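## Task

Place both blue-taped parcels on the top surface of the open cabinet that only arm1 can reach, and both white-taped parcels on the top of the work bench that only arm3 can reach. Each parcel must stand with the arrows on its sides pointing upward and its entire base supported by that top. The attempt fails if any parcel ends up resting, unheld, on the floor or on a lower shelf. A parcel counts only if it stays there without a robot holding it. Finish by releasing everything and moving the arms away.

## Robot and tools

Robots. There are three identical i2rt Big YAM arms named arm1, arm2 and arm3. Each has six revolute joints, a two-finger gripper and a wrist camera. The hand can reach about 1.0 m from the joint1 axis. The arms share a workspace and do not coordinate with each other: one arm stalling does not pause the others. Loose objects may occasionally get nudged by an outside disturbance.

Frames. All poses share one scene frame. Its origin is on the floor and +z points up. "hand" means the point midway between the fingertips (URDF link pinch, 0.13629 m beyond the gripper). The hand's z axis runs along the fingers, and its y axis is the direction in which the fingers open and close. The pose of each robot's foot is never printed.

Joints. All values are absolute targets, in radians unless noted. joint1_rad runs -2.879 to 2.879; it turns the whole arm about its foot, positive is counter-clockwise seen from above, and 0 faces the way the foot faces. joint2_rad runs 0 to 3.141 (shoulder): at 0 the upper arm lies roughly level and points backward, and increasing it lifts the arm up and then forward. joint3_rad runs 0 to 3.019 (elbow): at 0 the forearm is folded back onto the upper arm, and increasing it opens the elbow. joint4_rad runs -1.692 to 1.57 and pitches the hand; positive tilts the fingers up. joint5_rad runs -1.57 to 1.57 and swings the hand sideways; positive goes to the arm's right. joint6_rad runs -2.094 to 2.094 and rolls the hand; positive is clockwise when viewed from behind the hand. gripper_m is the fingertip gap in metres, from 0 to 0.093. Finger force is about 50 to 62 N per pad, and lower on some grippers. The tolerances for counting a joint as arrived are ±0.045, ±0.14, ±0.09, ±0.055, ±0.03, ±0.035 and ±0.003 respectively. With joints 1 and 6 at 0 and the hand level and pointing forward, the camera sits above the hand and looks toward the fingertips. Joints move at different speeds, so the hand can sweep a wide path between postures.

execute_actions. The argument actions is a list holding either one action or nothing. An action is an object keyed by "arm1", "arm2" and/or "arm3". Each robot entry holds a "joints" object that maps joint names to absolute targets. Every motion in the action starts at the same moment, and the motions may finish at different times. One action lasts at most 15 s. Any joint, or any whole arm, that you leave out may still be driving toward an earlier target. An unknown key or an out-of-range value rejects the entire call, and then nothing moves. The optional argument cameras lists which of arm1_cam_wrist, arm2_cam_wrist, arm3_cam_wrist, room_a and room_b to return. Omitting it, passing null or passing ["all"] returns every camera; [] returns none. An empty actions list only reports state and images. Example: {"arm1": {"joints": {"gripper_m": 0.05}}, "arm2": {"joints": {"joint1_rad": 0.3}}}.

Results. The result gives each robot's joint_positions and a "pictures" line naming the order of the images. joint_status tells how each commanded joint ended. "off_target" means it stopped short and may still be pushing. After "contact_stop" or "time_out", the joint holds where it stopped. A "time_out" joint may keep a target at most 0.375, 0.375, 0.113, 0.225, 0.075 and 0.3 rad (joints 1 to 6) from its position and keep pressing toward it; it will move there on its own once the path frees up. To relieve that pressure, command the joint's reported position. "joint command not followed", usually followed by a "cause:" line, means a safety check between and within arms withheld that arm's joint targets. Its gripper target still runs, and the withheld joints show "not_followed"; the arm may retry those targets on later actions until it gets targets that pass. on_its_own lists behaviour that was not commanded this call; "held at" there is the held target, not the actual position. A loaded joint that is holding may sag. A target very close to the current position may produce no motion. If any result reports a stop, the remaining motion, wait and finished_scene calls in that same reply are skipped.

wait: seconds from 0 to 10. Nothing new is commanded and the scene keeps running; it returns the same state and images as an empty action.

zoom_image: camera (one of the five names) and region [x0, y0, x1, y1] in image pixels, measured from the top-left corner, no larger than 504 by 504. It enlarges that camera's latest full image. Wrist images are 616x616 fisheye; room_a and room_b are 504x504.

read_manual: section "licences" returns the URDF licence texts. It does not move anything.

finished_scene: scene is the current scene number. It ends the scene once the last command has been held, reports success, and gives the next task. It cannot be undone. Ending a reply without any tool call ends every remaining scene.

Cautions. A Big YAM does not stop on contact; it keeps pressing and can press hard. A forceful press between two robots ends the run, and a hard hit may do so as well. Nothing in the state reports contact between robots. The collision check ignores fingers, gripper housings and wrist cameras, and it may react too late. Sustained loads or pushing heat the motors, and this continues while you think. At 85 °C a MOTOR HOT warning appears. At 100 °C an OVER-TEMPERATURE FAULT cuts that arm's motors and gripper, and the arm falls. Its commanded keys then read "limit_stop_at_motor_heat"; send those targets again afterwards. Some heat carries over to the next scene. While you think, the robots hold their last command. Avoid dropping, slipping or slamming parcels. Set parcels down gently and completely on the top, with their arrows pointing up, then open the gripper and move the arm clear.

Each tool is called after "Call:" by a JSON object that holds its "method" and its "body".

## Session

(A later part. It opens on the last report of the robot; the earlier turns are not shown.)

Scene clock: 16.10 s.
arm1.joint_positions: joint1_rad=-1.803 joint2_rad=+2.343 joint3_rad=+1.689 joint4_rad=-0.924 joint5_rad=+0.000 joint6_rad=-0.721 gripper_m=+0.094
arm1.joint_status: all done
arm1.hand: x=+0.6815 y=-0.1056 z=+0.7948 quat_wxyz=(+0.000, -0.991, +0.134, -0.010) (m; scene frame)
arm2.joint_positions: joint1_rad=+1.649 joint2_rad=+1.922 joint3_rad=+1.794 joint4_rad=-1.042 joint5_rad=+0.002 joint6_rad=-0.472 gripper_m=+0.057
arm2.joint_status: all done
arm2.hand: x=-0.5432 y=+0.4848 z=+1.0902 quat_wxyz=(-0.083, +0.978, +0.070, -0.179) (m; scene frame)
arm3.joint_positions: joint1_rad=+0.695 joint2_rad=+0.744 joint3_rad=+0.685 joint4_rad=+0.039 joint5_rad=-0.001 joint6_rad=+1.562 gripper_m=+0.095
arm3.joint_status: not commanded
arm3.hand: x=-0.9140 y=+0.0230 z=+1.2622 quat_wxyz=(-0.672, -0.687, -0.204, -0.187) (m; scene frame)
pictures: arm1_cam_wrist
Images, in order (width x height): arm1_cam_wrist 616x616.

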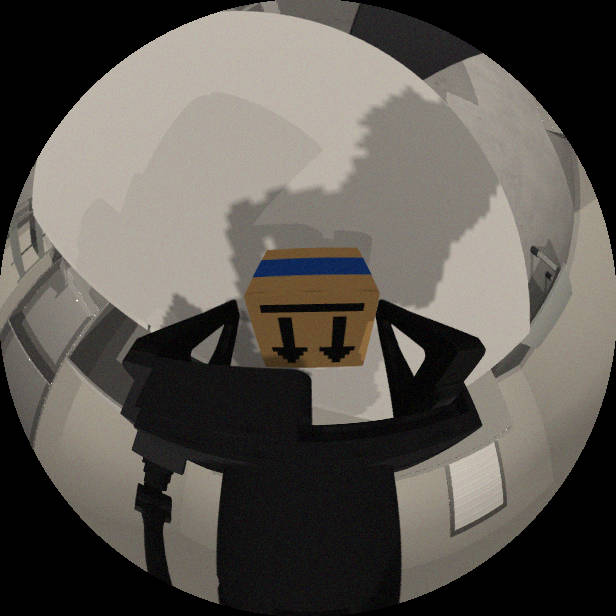

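Call:
{"method": "execute_actions", "body": {"actions": [{"arm1":{"joints":{"gripper_m":0.03}},"arm2":{"joints":{"joint1_rad":1.894,"joint2_rad":1.35,"joint3_rad":0.92,"joint4_rad":0.49,"joint6_rad":0}}}], "cameras": []}}

Call:
{"method": "execute_actions", "body": {"actions": [{"arm1":{"joints":{"joint2_rad":2.28}},"arm3":{"joints":{"joint1_rad":1.615}}}], "cameras": []}}

Call:
{"method": "execute_actions", "body": {"actions": [{"arm1":{"joints":{"joint6_rad":0.01}},"arm3":{"joints":{"joint2_rad":1.05,"joint3_rad":0.82,"joint4_rad":0.28}}}]}}

Scene clock: 19.70 s.
arm1.joint_positions: joint1_rad=-1.803 joint2_rad=+2.343 joint3_rad=+1.689 joint4_rad=-0.924 joint5_rad=+0.000 joint6_rad=-0.722 gripper_m=+0.055
arm1.joint_status: gripper_m off_target (ended at +0.055, target +0.030)
arm1.hand: x=+0.6815 y=-0.1056 z=+0.7948 quat_wxyz=(+0.000, -0.991, +0.134, -0.010) (m; scene frame)
arm2.joint_positions: joint1_rad=+1.889 joint2_rad=+1.364 joint3_rad=+0.892 joint4_rad=+0.462 joint5_rad=+0.000 joint6_rad=-0.009 gripper_m=+0.057
arm2.joint_status: all done
arm2.hand: x=-0.4861 y=+0.3129 z=+1.2398 quat_wxyz=(-0.039, +0.713, -0.026, -0.700) (m; scene frame)
arm3.joint_positions: joint1_rad=+0.695 joint2_rad=+0.744 joint3_rad=+0.685 joint4_rad=+0.039 joint5_rad=-0.001 joint6_rad=+1.562 gripper_m=+0.095
arm3.joint_status: not commanded
arm3.hand: x=-0.9140 y=+0.0230 z=+1.2622 quat_wxyz=(-0.672, -0.687, -0.204, -0.187) (m; scene frame)
pictures: none
No camera images: the call's "cameras" was empty. Leave "cameras" out to get every camera's image.

Scene clock: 21.13 s.
arm1.joint_positions: joint1_rad=-1.803 joint2_rad=+2.313 joint3_rad=+1.689 joint4_rad=-0.924 joint5_rad=+0.000 joint6_rad=-0.722 gripper_m=+0.055
arm1.joint_status: all done
arm1.hand: x=+0.6773 y=-0.0996 z=+0.8129 quat_wxyz=(+0.011, -0.991, +0.134, +0.000) (m; scene frame)
arm2.joint_positions: joint1_rad=+1.889 joint2_rad=+1.364 joint3_rad=+0.892 joint4_rad=+0.462 joint5_rad=+0.000 joint6_rad=-0.009 gripper_m=+0.057
arm2.joint_status: not commanded
arm2.hand: x=-0.4861 y=+0.3129 z=+1.2398 quat_wxyz=(-0.039, +0.713, -0.026, -0.700) (m; scene frame)
arm3.joint_positions: joint1_rad=+1.611 joint2_rad=+0.744 joint3_rad=+0.685 joint4_rad=+0.039 joint5_rad=+0.000 joint6_rad=+1.562 gripper_m=+0.095
arm3.joint_status: all done
arm3.hand: x=-0.7201 y=+0.3357 z=+1.2606 quat_wxyz=(-0.517, -0.529, -0.485, -0.466) (m; scene frame)
pictures: none
No camera images: the call's "cameras" was empty. Leave "cameras" out to get every camera's image.

Scene clock: 22.83 s.
arm1.joint_positions: joint1_rad=-1.803 joint2_rad=+2.313 joint3_rad=+1.689 joint4_rad=-0.924 joint5_rad=+0.000 joint6_rad=+0.001 gripper_m=+0.055
arm1.joint_status: all done
arm1.hand: x=+0.6773 y=-0.0996 z=+0.8129 quat_wxyz=(+0.011, -0.880, +0.475, +0.004) (m; scene frame)
arm2.joint_positions: joint1_rad=+1.889 joint2_rad=+1.364 joint3_rad=+0.892 joint4_rad=+0.462 joint5_rad=+0.000 joint6_rad=-0.009 gripper_m=+0.057
arm2.joint_status: not commanded
arm2.hand: x=-0.4861 y=+0.3129 z=+1.2398 quat_wxyz=(-0.039, +0.713, -0.026, -0.700) (m; scene frame)
arm3.joint_positions: joint1_rad=+1.611 joint2_rad=+1.064 joint3_rad=+0.772 joint4_rad=+0.250 joint5_rad=+0.000 joint6_rad=+1.563 gripper_m=+0.095
arm3.joint_status: all done
arm3.hand: x=-0.6284 y=+0.3268 z=+1.2242 quat_wxyz=(-0.511, -0.535, -0.490, -0.461) (m; scene frame)
pictures: arm1_cam_wrist, arm2_cam_wrist, arm3_cam_wrist, room_a, room_b
Images, in order (width x height): arm1_cam_wrist 616x616, arm2_cam_wrist 616x616, arm3_cam_wrist 616x616, room_a 504x504, room_b 504x504.

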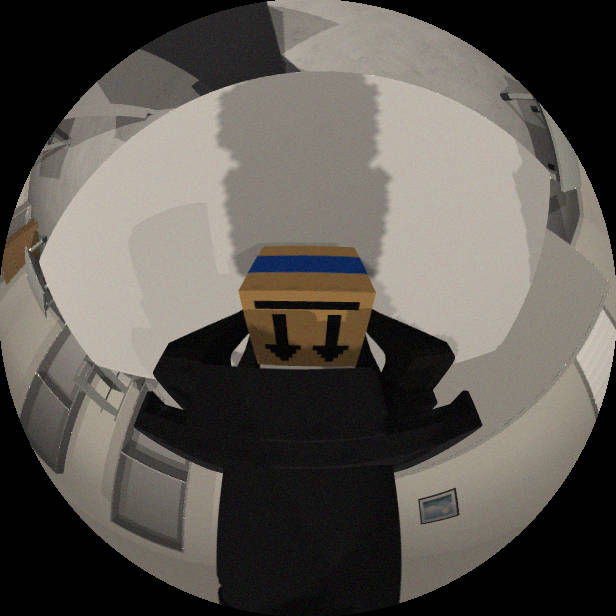

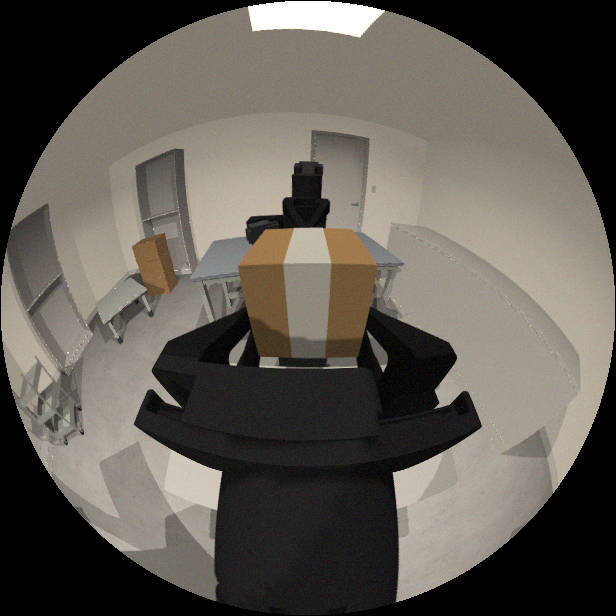

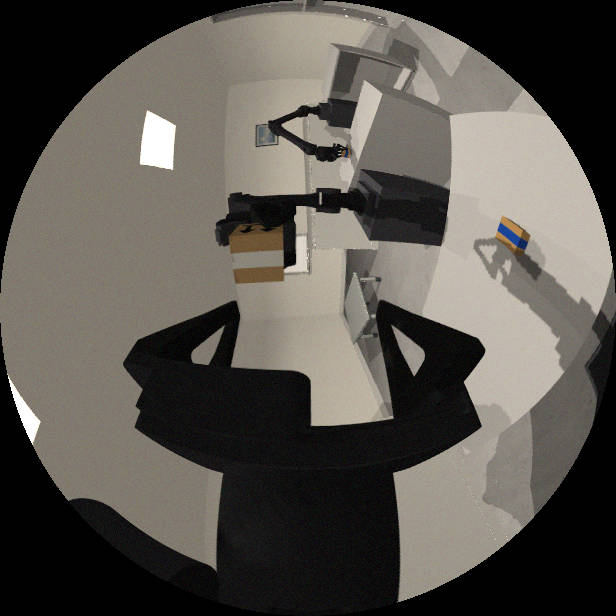

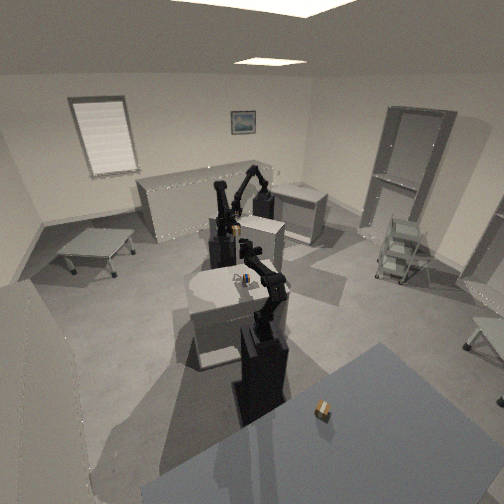

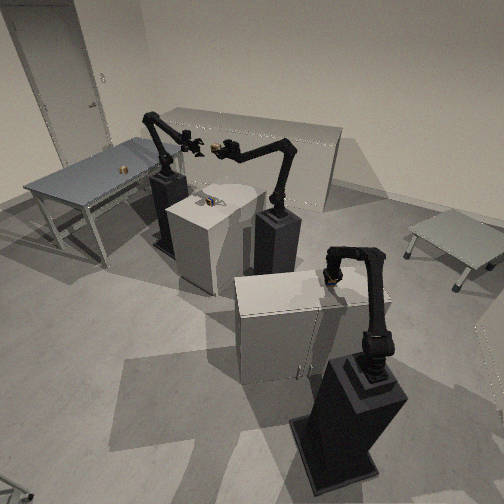

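Call:
{"method": "execute_actions", "body": {"actions": [{"arm1":{"joints":{"joint2_rad":2.342}},"arm3":{"joints":{"joint2_rad":1.2,"joint3_rad":0.99,"joint4_rad":0.3}}}], "cameras": ["arm3_cam_wrist","arm2_cam_wrist","room_b"]}}

Call:
{"method": "zoom_image", "body": {"camera": "room_b", "region": [170,110,270,180]}}

Scene clock: 24.17 s.
arm1.joint_positions: joint1_rad=-1.803 joint2_rad=+2.338 joint3_rad=+1.689 joint4_rad=-0.924 joint5_rad=+0.000 joint6_rad=+0.001 gripper_m=+0.055
arm1.joint_status: all done
arm1.hand: x=+0.6808 y=-0.1046 z=+0.7976 quat_wxyz=(+0.005, -0.880, +0.476, -0.007) (m; scene frame)
arm2.joint_positions: joint1_rad=+1.889 joint2_rad=+1.364 joint3_rad=+0.892 joint4_rad=+0.462 joint5_rad=+0.000 joint6_rad=-0.009 gripper_m=+0.057
arm2.joint_status: not commanded
arm2.hand: x=-0.4861 y=+0.3129 z=+1.2398 quat_wxyz=(-0.039, +0.713, -0.026, -0.700) (m; scene frame)
arm3.joint_positions: joint1_rad=+1.611 joint2_rad=+1.203 joint3_rad=+0.932 joint4_rad=+0.272 joint5_rad=+0.000 joint6_rad=+1.563 gripper_m=+0.095
arm3.joint_status: all done
arm3.hand: x=-0.5742 y=+0.3216 z=+1.2555 quat_wxyz=(-0.523, -0.524, -0.480, -0.471) (m; scene frame)
pictures: arm2_cam_wrist, arm3_cam_wrist, room_b
Images, in order (width x height): arm2_cam_wrist 616x616, arm3_cam_wrist 616x616, room_b 504x504.

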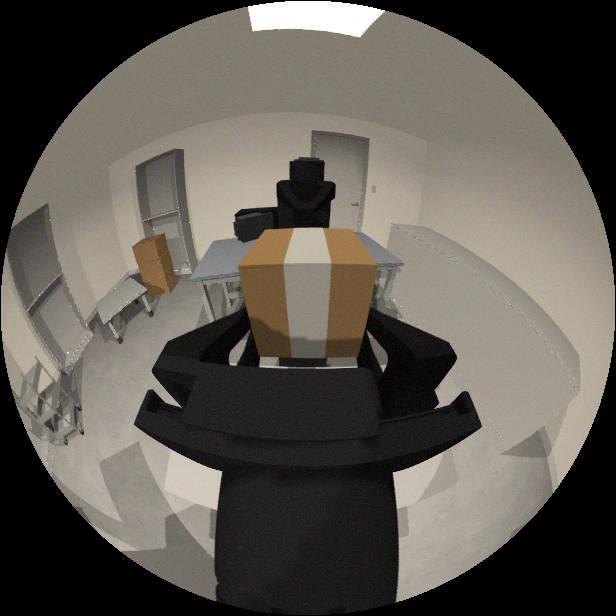

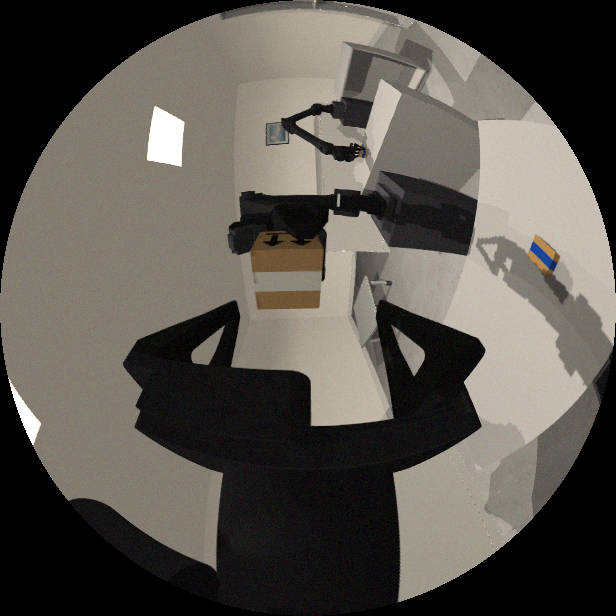

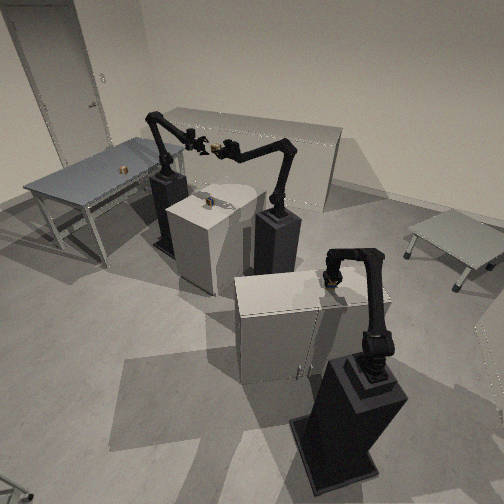

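Region (170, 110, 270, 180) of room_b's 504x504 image, scaled by 5.040, with more detail than that image has; it fills the top 353 rows of this view, and the rest is white.

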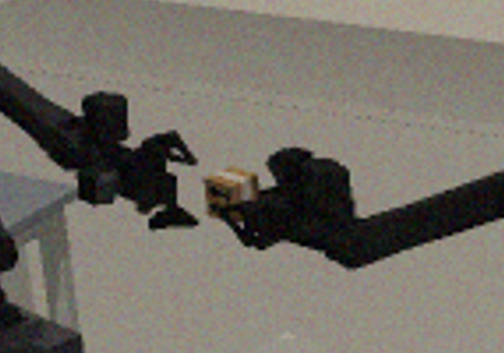

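Call:
{"method": "execute_actions", "body": {"actions": [{"arm1":{"joints":{"gripper_m":0.093}},"arm3":{"joints":{"joint1_rad":1.628,"joint2_rad":1.28,"joint3_rad":1.065,"joint4_rad":0.35}}}], "cameras": ["arm3_cam_wrist"]}}

Scene clock: 25.47 s.
arm1.joint_positions: joint1_rad=-1.803 joint2_rad=+2.338 joint3_rad=+1.689 joint4_rad=-0.924 joint5_rad=+0.000 joint6_rad=+0.002 gripper_m=+0.093
arm1.joint_status: all done
arm1.hand: x=+0.6808 y=-0.1046 z=+0.7976 quat_wxyz=(+0.005, -0.879, +0.476, -0.007) (m; scene frame)
arm2.joint_positions: joint1_rad=+1.889 joint2_rad=+1.364 joint3_rad=+0.892 joint4_rad=+0.462 joint5_rad=+0.000 joint6_rad=-0.009 gripper_m=+0.057
arm2.joint_status: not commanded
arm2.hand: x=-0.4861 y=+0.3129 z=+1.2398 quat_wxyz=(-0.039, +0.713, -0.026, -0.700) (m; scene frame)
arm3.joint_positions: joint1_rad=+1.619 joint2_rad=+1.278 joint3_rad=+1.008 joint4_rad=+0.322 joint5_rad=+0.000 joint6_rad=+1.563 gripper_m=+0.095
arm3.joint_status: all done
arm3.hand: x=-0.5455 y=+0.3237 z=+1.2729 quat_wxyz=(-0.534, -0.509, -0.469, -0.485) (m; scene frame)
pictures: arm3_cam_wrist
Images, in order (width x height): arm3_cam_wrist 616x616.

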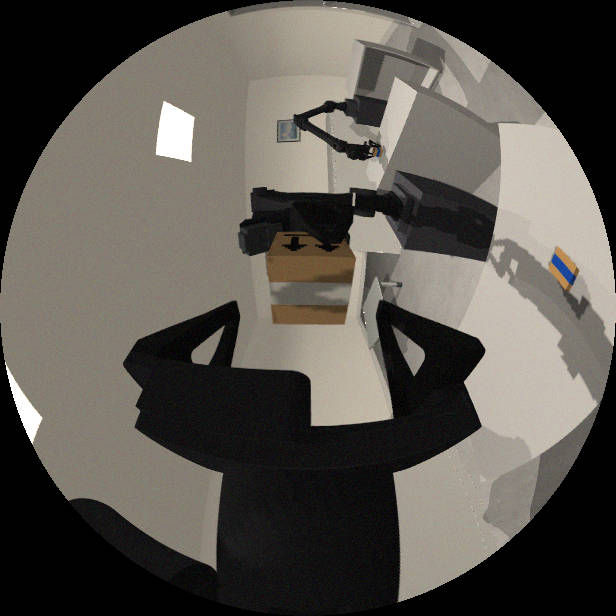

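Call:
{"method": "execute_actions", "body": {"actions": [{"arm1":{"joints":{"joint2_rad":2.0}},"arm3":{"joints":{"joint2_rad":1.385,"joint3_rad":1.163,"joint4_rad":0.35}}}], "cameras": ["arm3_cam_wrist","arm2_cam_wrist"]}}

Scene clock: 27.37 s.
arm1.joint_positions: joint1_rad=-1.803 joint2_rad=+2.003 joint3_rad=+1.685 joint4_rad=-0.922 joint5_rad=+0.000 joint6_rad=+0.002 gripper_m=+0.093
arm1.joint_status: all done
arm1.hand: x=+0.6513 y=-0.0656 z=+1.0117 quat_wxyz=(+0.083, -0.869, +0.469, +0.138) (m; scene frame)
arm2.joint_positions: joint1_rad=+1.889 joint2_rad=+1.364 joint3_rad=+0.892 joint4_rad=+0.462 joint5_rad=+0.000 joint6_rad=-0.009 gripper_m=+0.057
arm2.joint_status: not commanded
arm2.hand: x=-0.4861 y=+0.3129 z=+1.2398 quat_wxyz=(-0.039, +0.713, -0.026, -0.700) (m; scene frame)
arm3.joint_positions: joint1_rad=+1.619 joint2_rad=+1.389 joint3_rad=+1.106 joint4_rad=+0.322 joint5_rad=+0.000 joint6_rad=+1.563 gripper_m=+0.095
arm3.joint_status: all done
arm3.hand: x=-0.5043 y=+0.3201 z=+1.2671 quat_wxyz=(-0.531, -0.512, -0.472, -0.482) (m; scene frame)
pictures: arm2_cam_wrist, arm3_cam_wrist
Images, in order (width x height): arm2_cam_wrist 616x616, arm3_cam_wrist 616x616.

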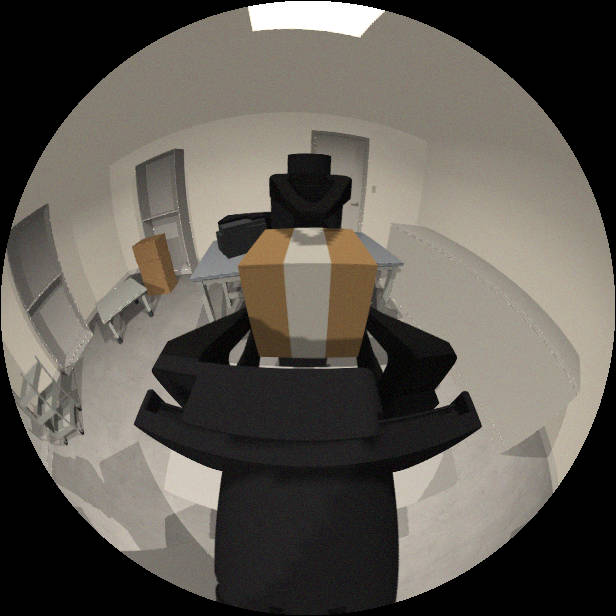

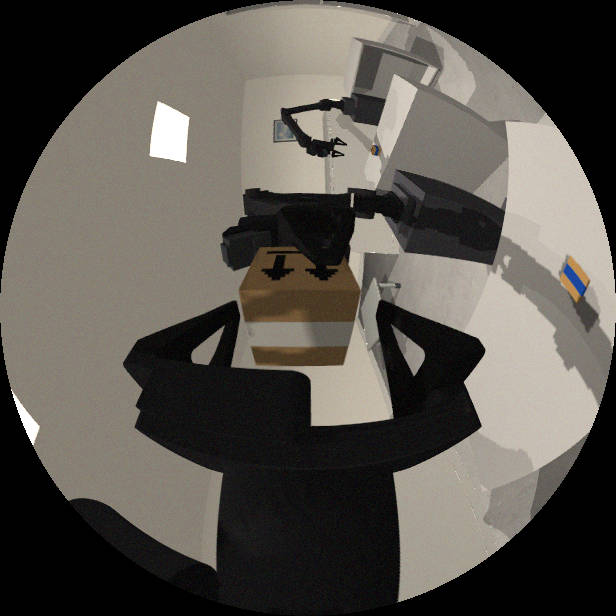

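Call:
{"method": "execute_actions", "body": {"actions": [{"arm1":{"joints":{"joint3_rad":1.0,"joint4_rad":0.7}},"arm3":{"joints":{"joint1_rad":1.636,"joint2_rad":1.41,"joint3_rad":1.193,"joint4_rad":0.36}}}], "cameras": ["arm3_cam_wrist","arm2_cam_wrist"]}}

Scene clock: 29.43 s.
arm1.joint_positions: joint1_rad=-1.803 joint2_rad=+2.011 joint3_rad=+0.993 joint4_rad=+0.674 joint5_rad=+0.000 joint6_rad=+0.002 gripper_m=+0.093
arm1.joint_status: all done
arm1.hand: x=+0.6566 y=-0.0721 z=+0.9543 quat_wxyz=(+0.277, -0.723, +0.386, +0.502) (m; scene frame)
arm2.joint_positions: joint1_rad=+1.889 joint2_rad=+1.364 joint3_rad=+0.892 joint4_rad=+0.462 joint5_rad=+0.000 joint6_rad=-0.009 gripper_m=+0.057
arm2.joint_status: not commanded
arm2.hand: x=-0.4861 y=+0.3129 z=+1.2398 quat_wxyz=(-0.039, +0.713, -0.026, -0.700) (m; scene frame)
arm3.joint_positions: joint1_rad=+1.627 joint2_rad=+1.400 joint3_rad=+1.128 joint4_rad=+0.330 joint5_rad=+0.000 joint6_rad=+1.563 gripper_m=+0.095
arm3.joint_status: all done
arm3.hand: x=-0.4984 y=+0.3249 z=+1.2751 quat_wxyz=(-0.533, -0.505, -0.470, -0.489) (m; scene frame)
pictures: arm2_cam_wrist, arm3_cam_wrist
Images, in order (width x height): arm2_cam_wrist 616x616, arm3_cam_wrist 616x616.

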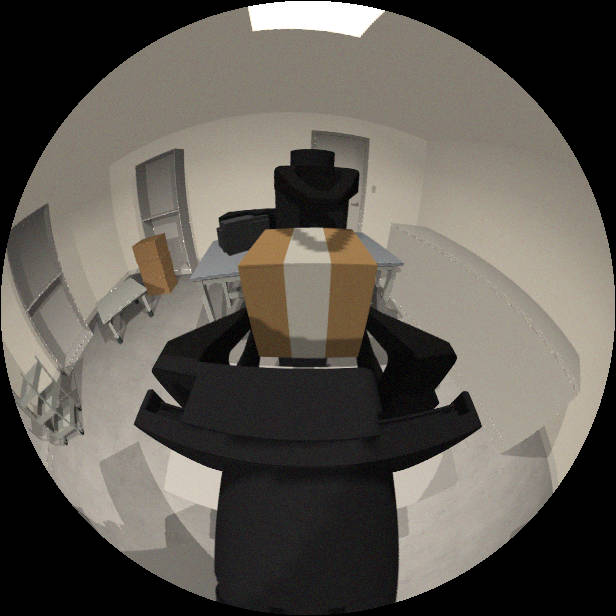

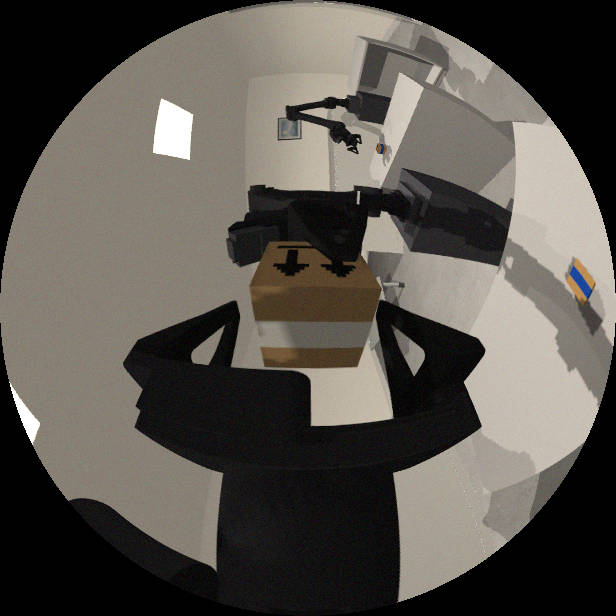

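Call:
{"method": "execute_actions", "body": {"actions": [{"arm1":{"joints":{"joint2_rad":2.28,"joint4_rad":0.85}},"arm3":{"joints":{"gripper_m":0.03}}}], "cameras": ["arm3_cam_wrist","arm1_cam_wrist","room_b"]}}

Scene clock: 30.73 s.
arm1.joint_positions: joint1_rad=-1.803 joint2_rad=+2.308 joint3_rad=+0.986 joint4_rad=+0.825 joint5_rad=+0.000 joint6_rad=+0.002 gripper_m=+0.093
arm1.joint_status: all done
arm1.hand: x=+0.6811 y=-0.1050 z=+0.7959 quat_wxyz=(+0.247, -0.759, +0.406, +0.445) (m; scene frame)
arm2.joint_positions: joint1_rad=+1.889 joint2_rad=+1.362 joint3_rad=+0.892 joint4_rad=+0.469 joint5_rad=+0.000 joint6_rad=-0.007 gripper_m=+0.057
arm2.joint_status: not commanded
arm2.hand: x=-0.4856 y=+0.3128 z=+1.2429 quat_wxyz=(-0.038, +0.710, -0.026, -0.703) (m; scene frame)
arm3.joint_positions: joint1_rad=+1.627 joint2_rad=+1.402 joint3_rad=+1.128 joint4_rad=+0.334 joint5_rad=+0.000 joint6_rad=+1.565 gripper_m=+0.057
arm3.joint_status: gripper_m off_target (ended at +0.057, target +0.030)
arm3.hand: x=-0.4980 y=+0.3249 z=+1.2755 quat_wxyz=(-0.534, -0.505, -0.469, -0.490) (m; scene frame)
pictures: arm1_cam_wrist, arm3_cam_wrist, room_b
Images, in order (width x height): arm1_cam_wrist 616x616, arm3_cam_wrist 616x616, room_b 504x504.

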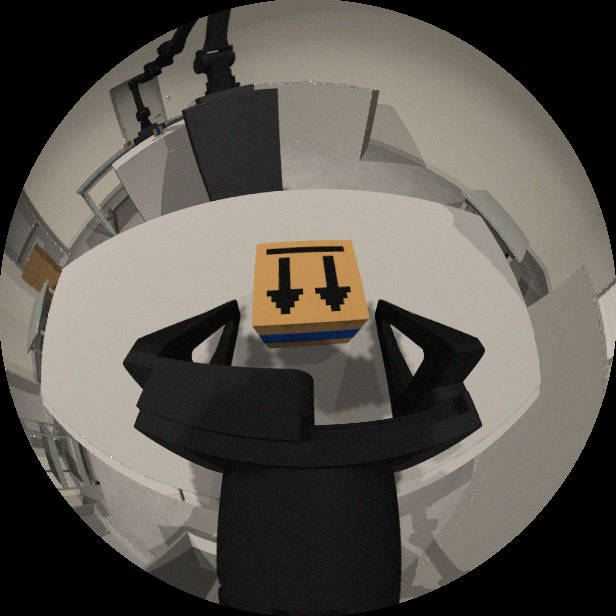

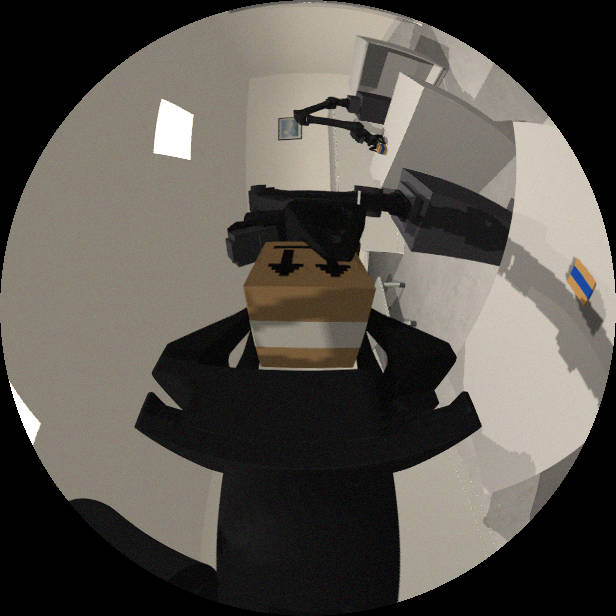

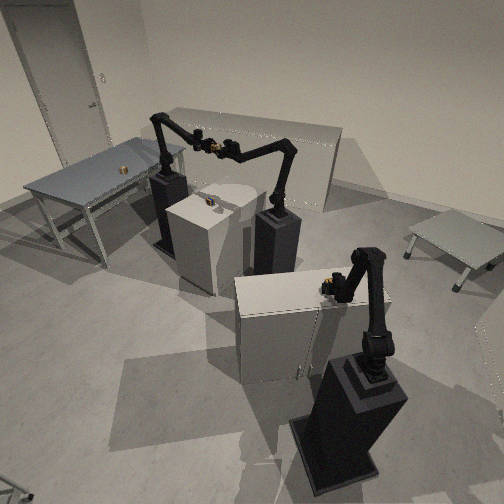

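Call:
{"method": "execute_actions", "body": {"actions": [{"arm1":{"joints":{"gripper_m":0.03}},"arm2":{"joints":{"gripper_m":0.093}}}], "cameras": []}}

Call:
{"method": "execute_actions", "body": {"actions": [{"arm1":{"joints":{"joint2_rad":1.7,"joint4_rad":0.3}},"arm3":{"joints":{"joint2_rad":1.1,"joint3_rad":0.9,"joint4_rad":0.28}}}], "cameras": ["arm1_cam_wrist"]}}

Call:
{"method": "execute_actions", "body": {"actions": [{"arm1":{"joints":{"joint1_rad":0.9,"joint2_rad":1.3,"joint3_rad":1.35,"joint4_rad":-1.2}},"arm2":{"joints":{"joint2_rad":1.2,"joint3_rad":1.2,"joint4_rad":-1.3}},"arm3":{"joints":{"joint1_rad":-1.7,"joint2_rad":1.3,"joint3_rad":1.35,"joint4_rad":-1.3,"joint6_rad":0}}}]}}

Scene clock: 31.80 s.
arm1.joint_positions: joint1_rad=-1.803 joint2_rad=+2.308 joint3_rad=+0.986 joint4_rad=+0.825 joint5_rad=+0.000 joint6_rad=+0.002 gripper_m=+0.055
arm1.joint_status: gripper_m off_target (ended at +0.055, target +0.030)
arm1.hand: x=+0.6811 y=-0.1050 z=+0.7959 quat_wxyz=(+0.247, -0.759, +0.406, +0.445) (m; scene frame)
arm2.joint_positions: joint1_rad=+1.889 joint2_rad=+1.362 joint3_rad=+0.892 joint4_rad=+0.469 joint5_rad=+0.000 joint6_rad=-0.006 gripper_m=+0.093
arm2.joint_status: all done
arm2.hand: x=-0.4856 y=+0.3128 z=+1.2431 quat_wxyz=(-0.038, +0.710, -0.026, -0.703) (m; scene frame)
arm3.joint_positions: joint1_rad=+1.627 joint2_rad=+1.406 joint3_rad=+1.128 joint4_rad=+0.334 joint5_rad=+0.000 joint6_rad=+1.565 gripper_m=+0.057
arm3.joint_status: not commanded
arm3.hand: x=-0.4969 y=+0.3248 z=+1.2731 quat_wxyz=(-0.533, -0.506, -0.470, -0.489) (m; scene frame)
pictures: none
No camera images: the call's "cameras" was empty. Leave "cameras" out to get every camera's image.

Scene clock: 33.23 s.
arm1.joint_positions: joint1_rad=-1.803 joint2_rad=+1.696 joint3_rad=+0.986 joint4_rad=+0.309 joint5_rad=+0.000 joint6_rad=+0.002 gripper_m=+0.055
arm1.joint_status: all done
arm1.hand: x=+0.6680 y=-0.0927 z=+1.0710 quat_wxyz=(+0.266, -0.737, +0.394, +0.481) (m; scene frame)
arm2.joint_positions: joint1_rad=+1.889 joint2_rad=+1.362 joint3_rad=+0.892 joint4_rad=+0.469 joint5_rad=+0.000 joint6_rad=-0.006 gripper_m=+0.093
arm2.joint_status: not commanded
arm2.hand: x=-0.4856 y=+0.3128 z=+1.2431 quat_wxyz=(-0.038, +0.710, -0.026, -0.703) (m; scene frame)
arm3.joint_positions: joint1_rad=+1.627 joint2_rad=+1.096 joint3_rad=+0.896 joint4_rad=+0.289 joint5_rad=+0.000 joint6_rad=+1.565 gripper_m=+0.057
arm3.joint_status: all done
arm3.hand: x=-0.6074 y=+0.3337 z=+1.2937 quat_wxyz=(-0.540, -0.498, -0.462, -0.497) (m; scene frame)
pictures: arm1_cam_wrist
Images, in order (width x height): arm1_cam_wrist 616x616.

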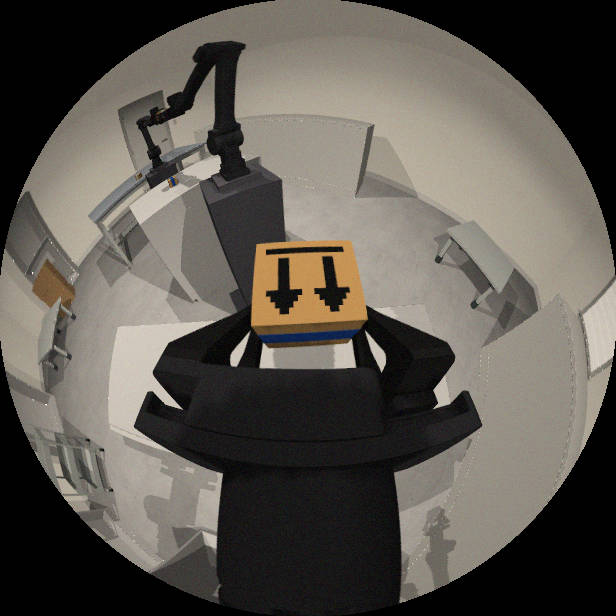

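Scene clock: 35.93 s.
arm1.joint_positions: joint1_rad=+0.904 joint2_rad=+1.324 joint3_rad=+1.329 joint4_rad=-1.189 joint5_rad=-0.001 joint6_rad=+0.003 gripper_m=+0.055
arm1.joint_status: all done
arm1.hand: x=+1.0915 y=-1.1040 z=+1.2103 quat_wxyz=(-0.151, -0.644, -0.741, +0.119) (m; scene frame)
arm2.joint_positions: joint1_rad=+1.889 joint2_rad=+1.211 joint3_rad=+1.184 joint4_rad=-1.289 joint5_rad=+0.000 joint6_rad=-0.006 gripper_m=+0.093
arm2.joint_status: all done
arm2.hand: x=-0.2853 y=+0.2952 z=+1.1634 quat_wxyz=(-0.011, +0.991, -0.042, -0.123) (m; scene frame)
arm3.joint_positions: joint1_rad=-1.702 joint2_rad=+1.327 joint3_rad=+1.308 joint4_rad=-1.285 joint5_rad=+0.001 joint6_rad=+0.010 gripper_m=+0.057
arm3.joint_status: all done
arm3.hand: x=-1.5630 y=+0.4944 z=+1.1302 quat_wxyz=(+0.018, -0.981, +0.137, +0.137) (m; scene frame)
pictures: arm1_cam_wrist, arm2_cam_wrist, arm3_cam_wrist, room_a, room_b
Images, in order (width x height): arm1_cam_wrist 616x616, arm2_cam_wrist 616x616, arm3_cam_wrist 616x616, room_a 504x504, room_b 504x504.

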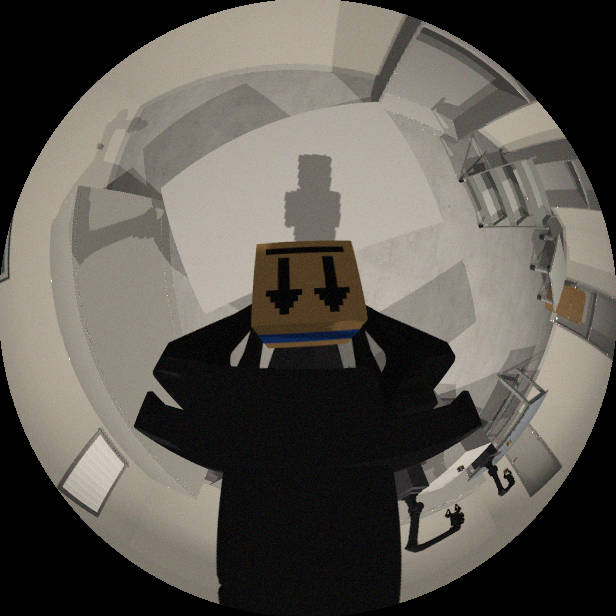

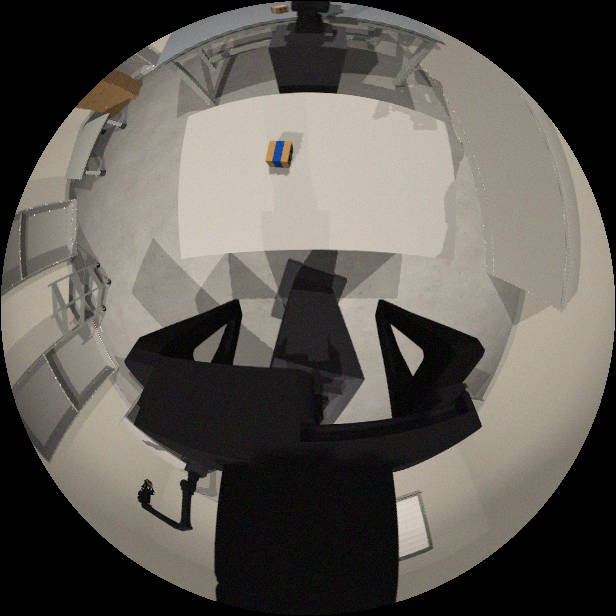

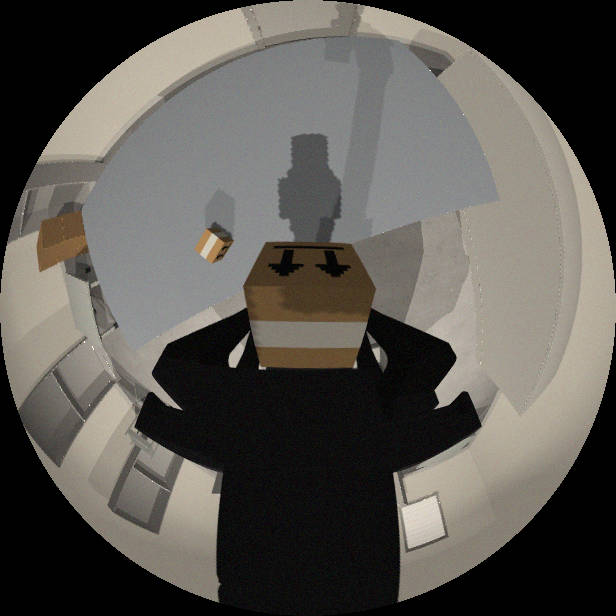

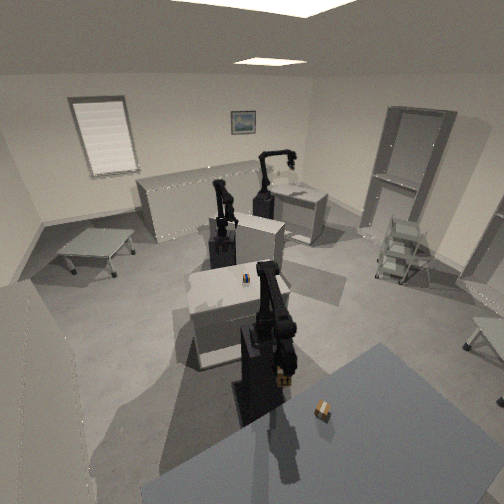

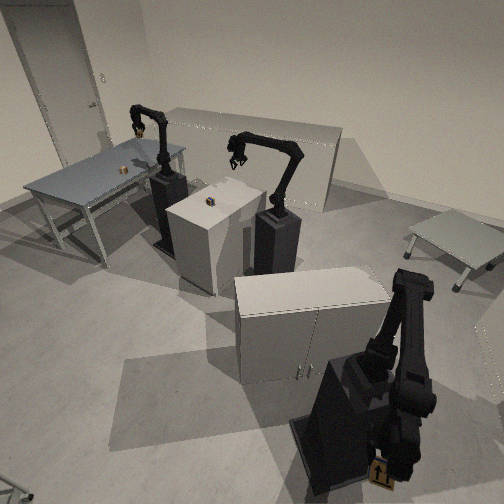

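Call:
{"method": "execute_actions", "body": {"actions": [{"arm1":{"joints":{"joint1_rad":0.85,"joint2_rad":2.25,"joint3_rad":2.06,"joint4_rad":-1.68}},"arm2":{"joints":{"joint1_rad":2.005,"joint2_rad":2.15,"joint3_rad":1.745,"joint4_rad":-1.11,"joint6_rad":0.15}},"arm3":{"joints":{"joint2_rad":2.0,"joint3_rad":1.78,"joint4_rad":-1.24}}}]}}

Call:
{"method": "zoom_image", "body": {"camera": "room_a", "region": [240,140,340,220]}}

Call:
{"method": "zoom_image", "body": {"camera": "room_b", "region": [80,110,180,190]}}

Scene clock: 38.33 s.
arm1.joint_positions: joint1_rad=+0.849 joint2_rad=+2.284 joint3_rad=+2.010 joint4_rad=-1.663 joint5_rad=-0.001 joint6_rad=+0.003 gripper_m=+0.055
arm1.joint_status: all done
arm1.hand: x=+1.0820 y=-1.2364 z=+0.9609 quat_wxyz=(+0.129, -0.663, -0.726, -0.129) (m; scene frame)
arm2.joint_positions: joint1_rad=+2.010 joint2_rad=+2.160 joint3_rad=+1.708 joint4_rad=-1.115 joint5_rad=+0.000 joint6_rad=+0.142 gripper_m=+0.093
arm2.joint_status: all done
arm2.hand: x=-0.5221 y=+0.2431 z=+0.8952 quat_wxyz=(-0.005, +0.998, -0.056, +0.002) (m; scene frame)
arm3.joint_positions: joint1_rad=-1.702 joint2_rad=+2.031 joint3_rad=+1.728 joint4_rad=-1.250 joint5_rad=+0.001 joint6_rad=+0.009 gripper_m=+0.057
arm3.joint_status: all done
arm3.hand: x=-1.7358 y=+0.5416 z=+0.9420 quat_wxyz=(+0.002, -0.990, +0.138, +0.014) (m; scene frame)
pictures: arm1_cam_wrist, arm2_cam_wrist, arm3_cam_wrist, room_a, room_b
Images, in order (width x height): arm1_cam_wrist 616x616, arm2_cam_wrist 616x616, arm3_cam_wrist 616x616, room_a 504x504, room_b 504x504.

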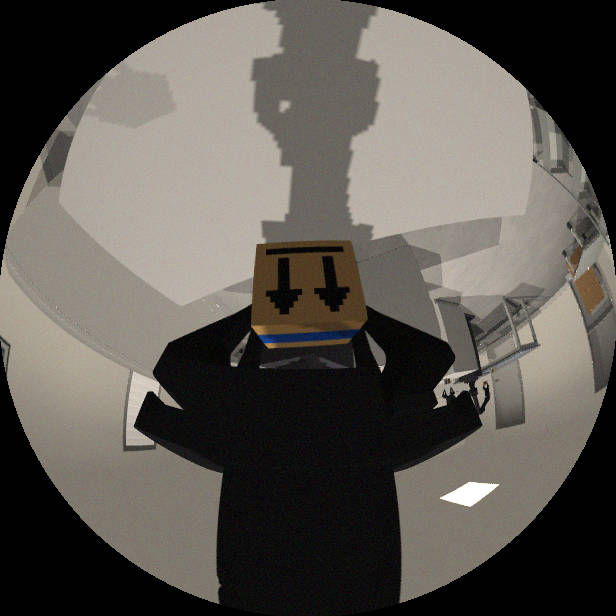

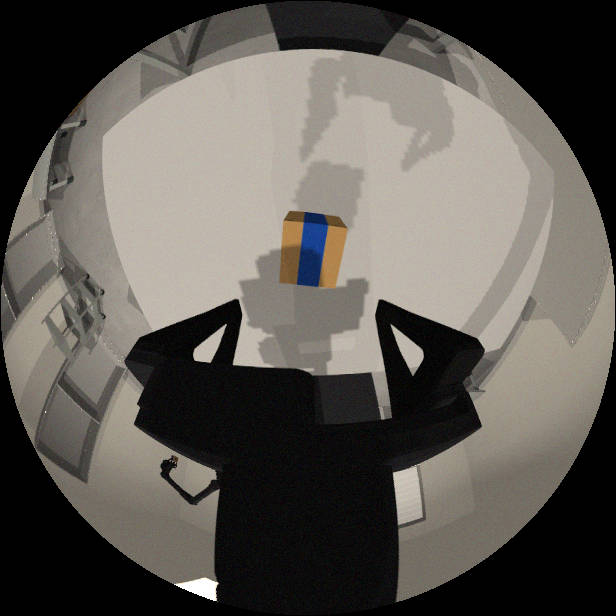

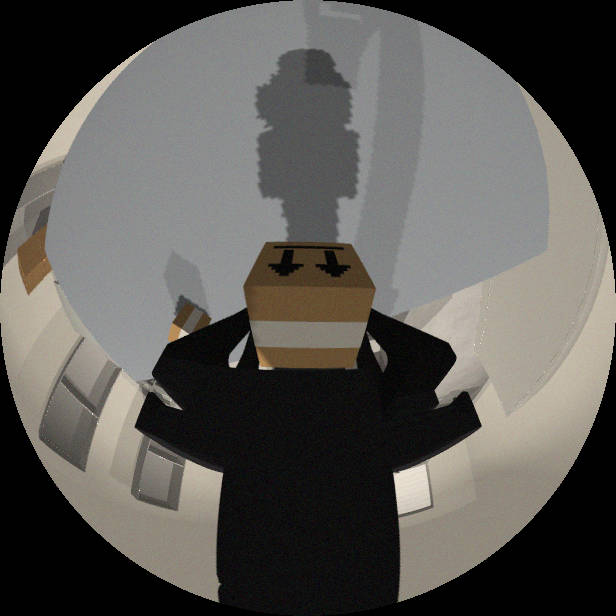

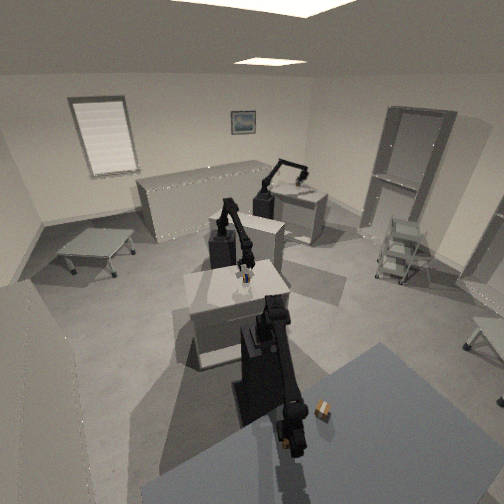

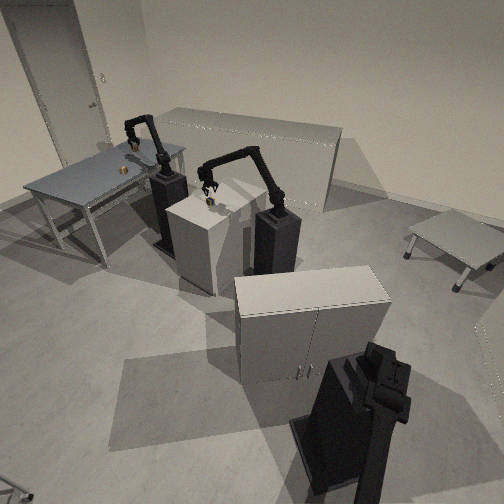

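Region (240, 140, 340, 220) of room_a's 504x504 image, scaled by 5.040, with more detail than that image has; it fills the top 403 rows of this view, and the rest is white.

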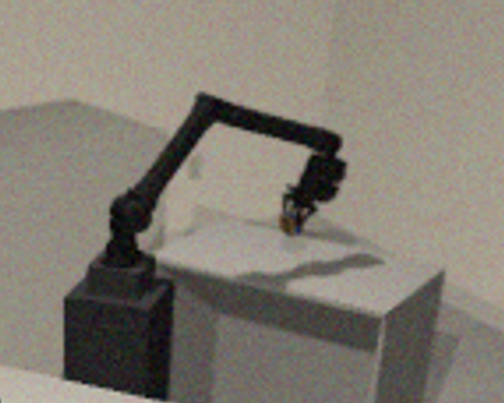

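Region (80, 110, 180, 190) of room_b's 504x504 image, scaled by 5.040, with more detail than that image has; it fills the top 403 rows of this view, and the rest is white.

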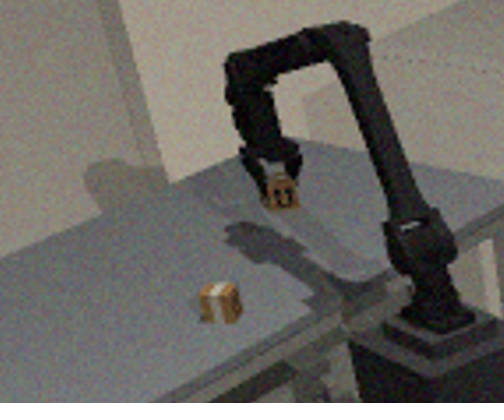

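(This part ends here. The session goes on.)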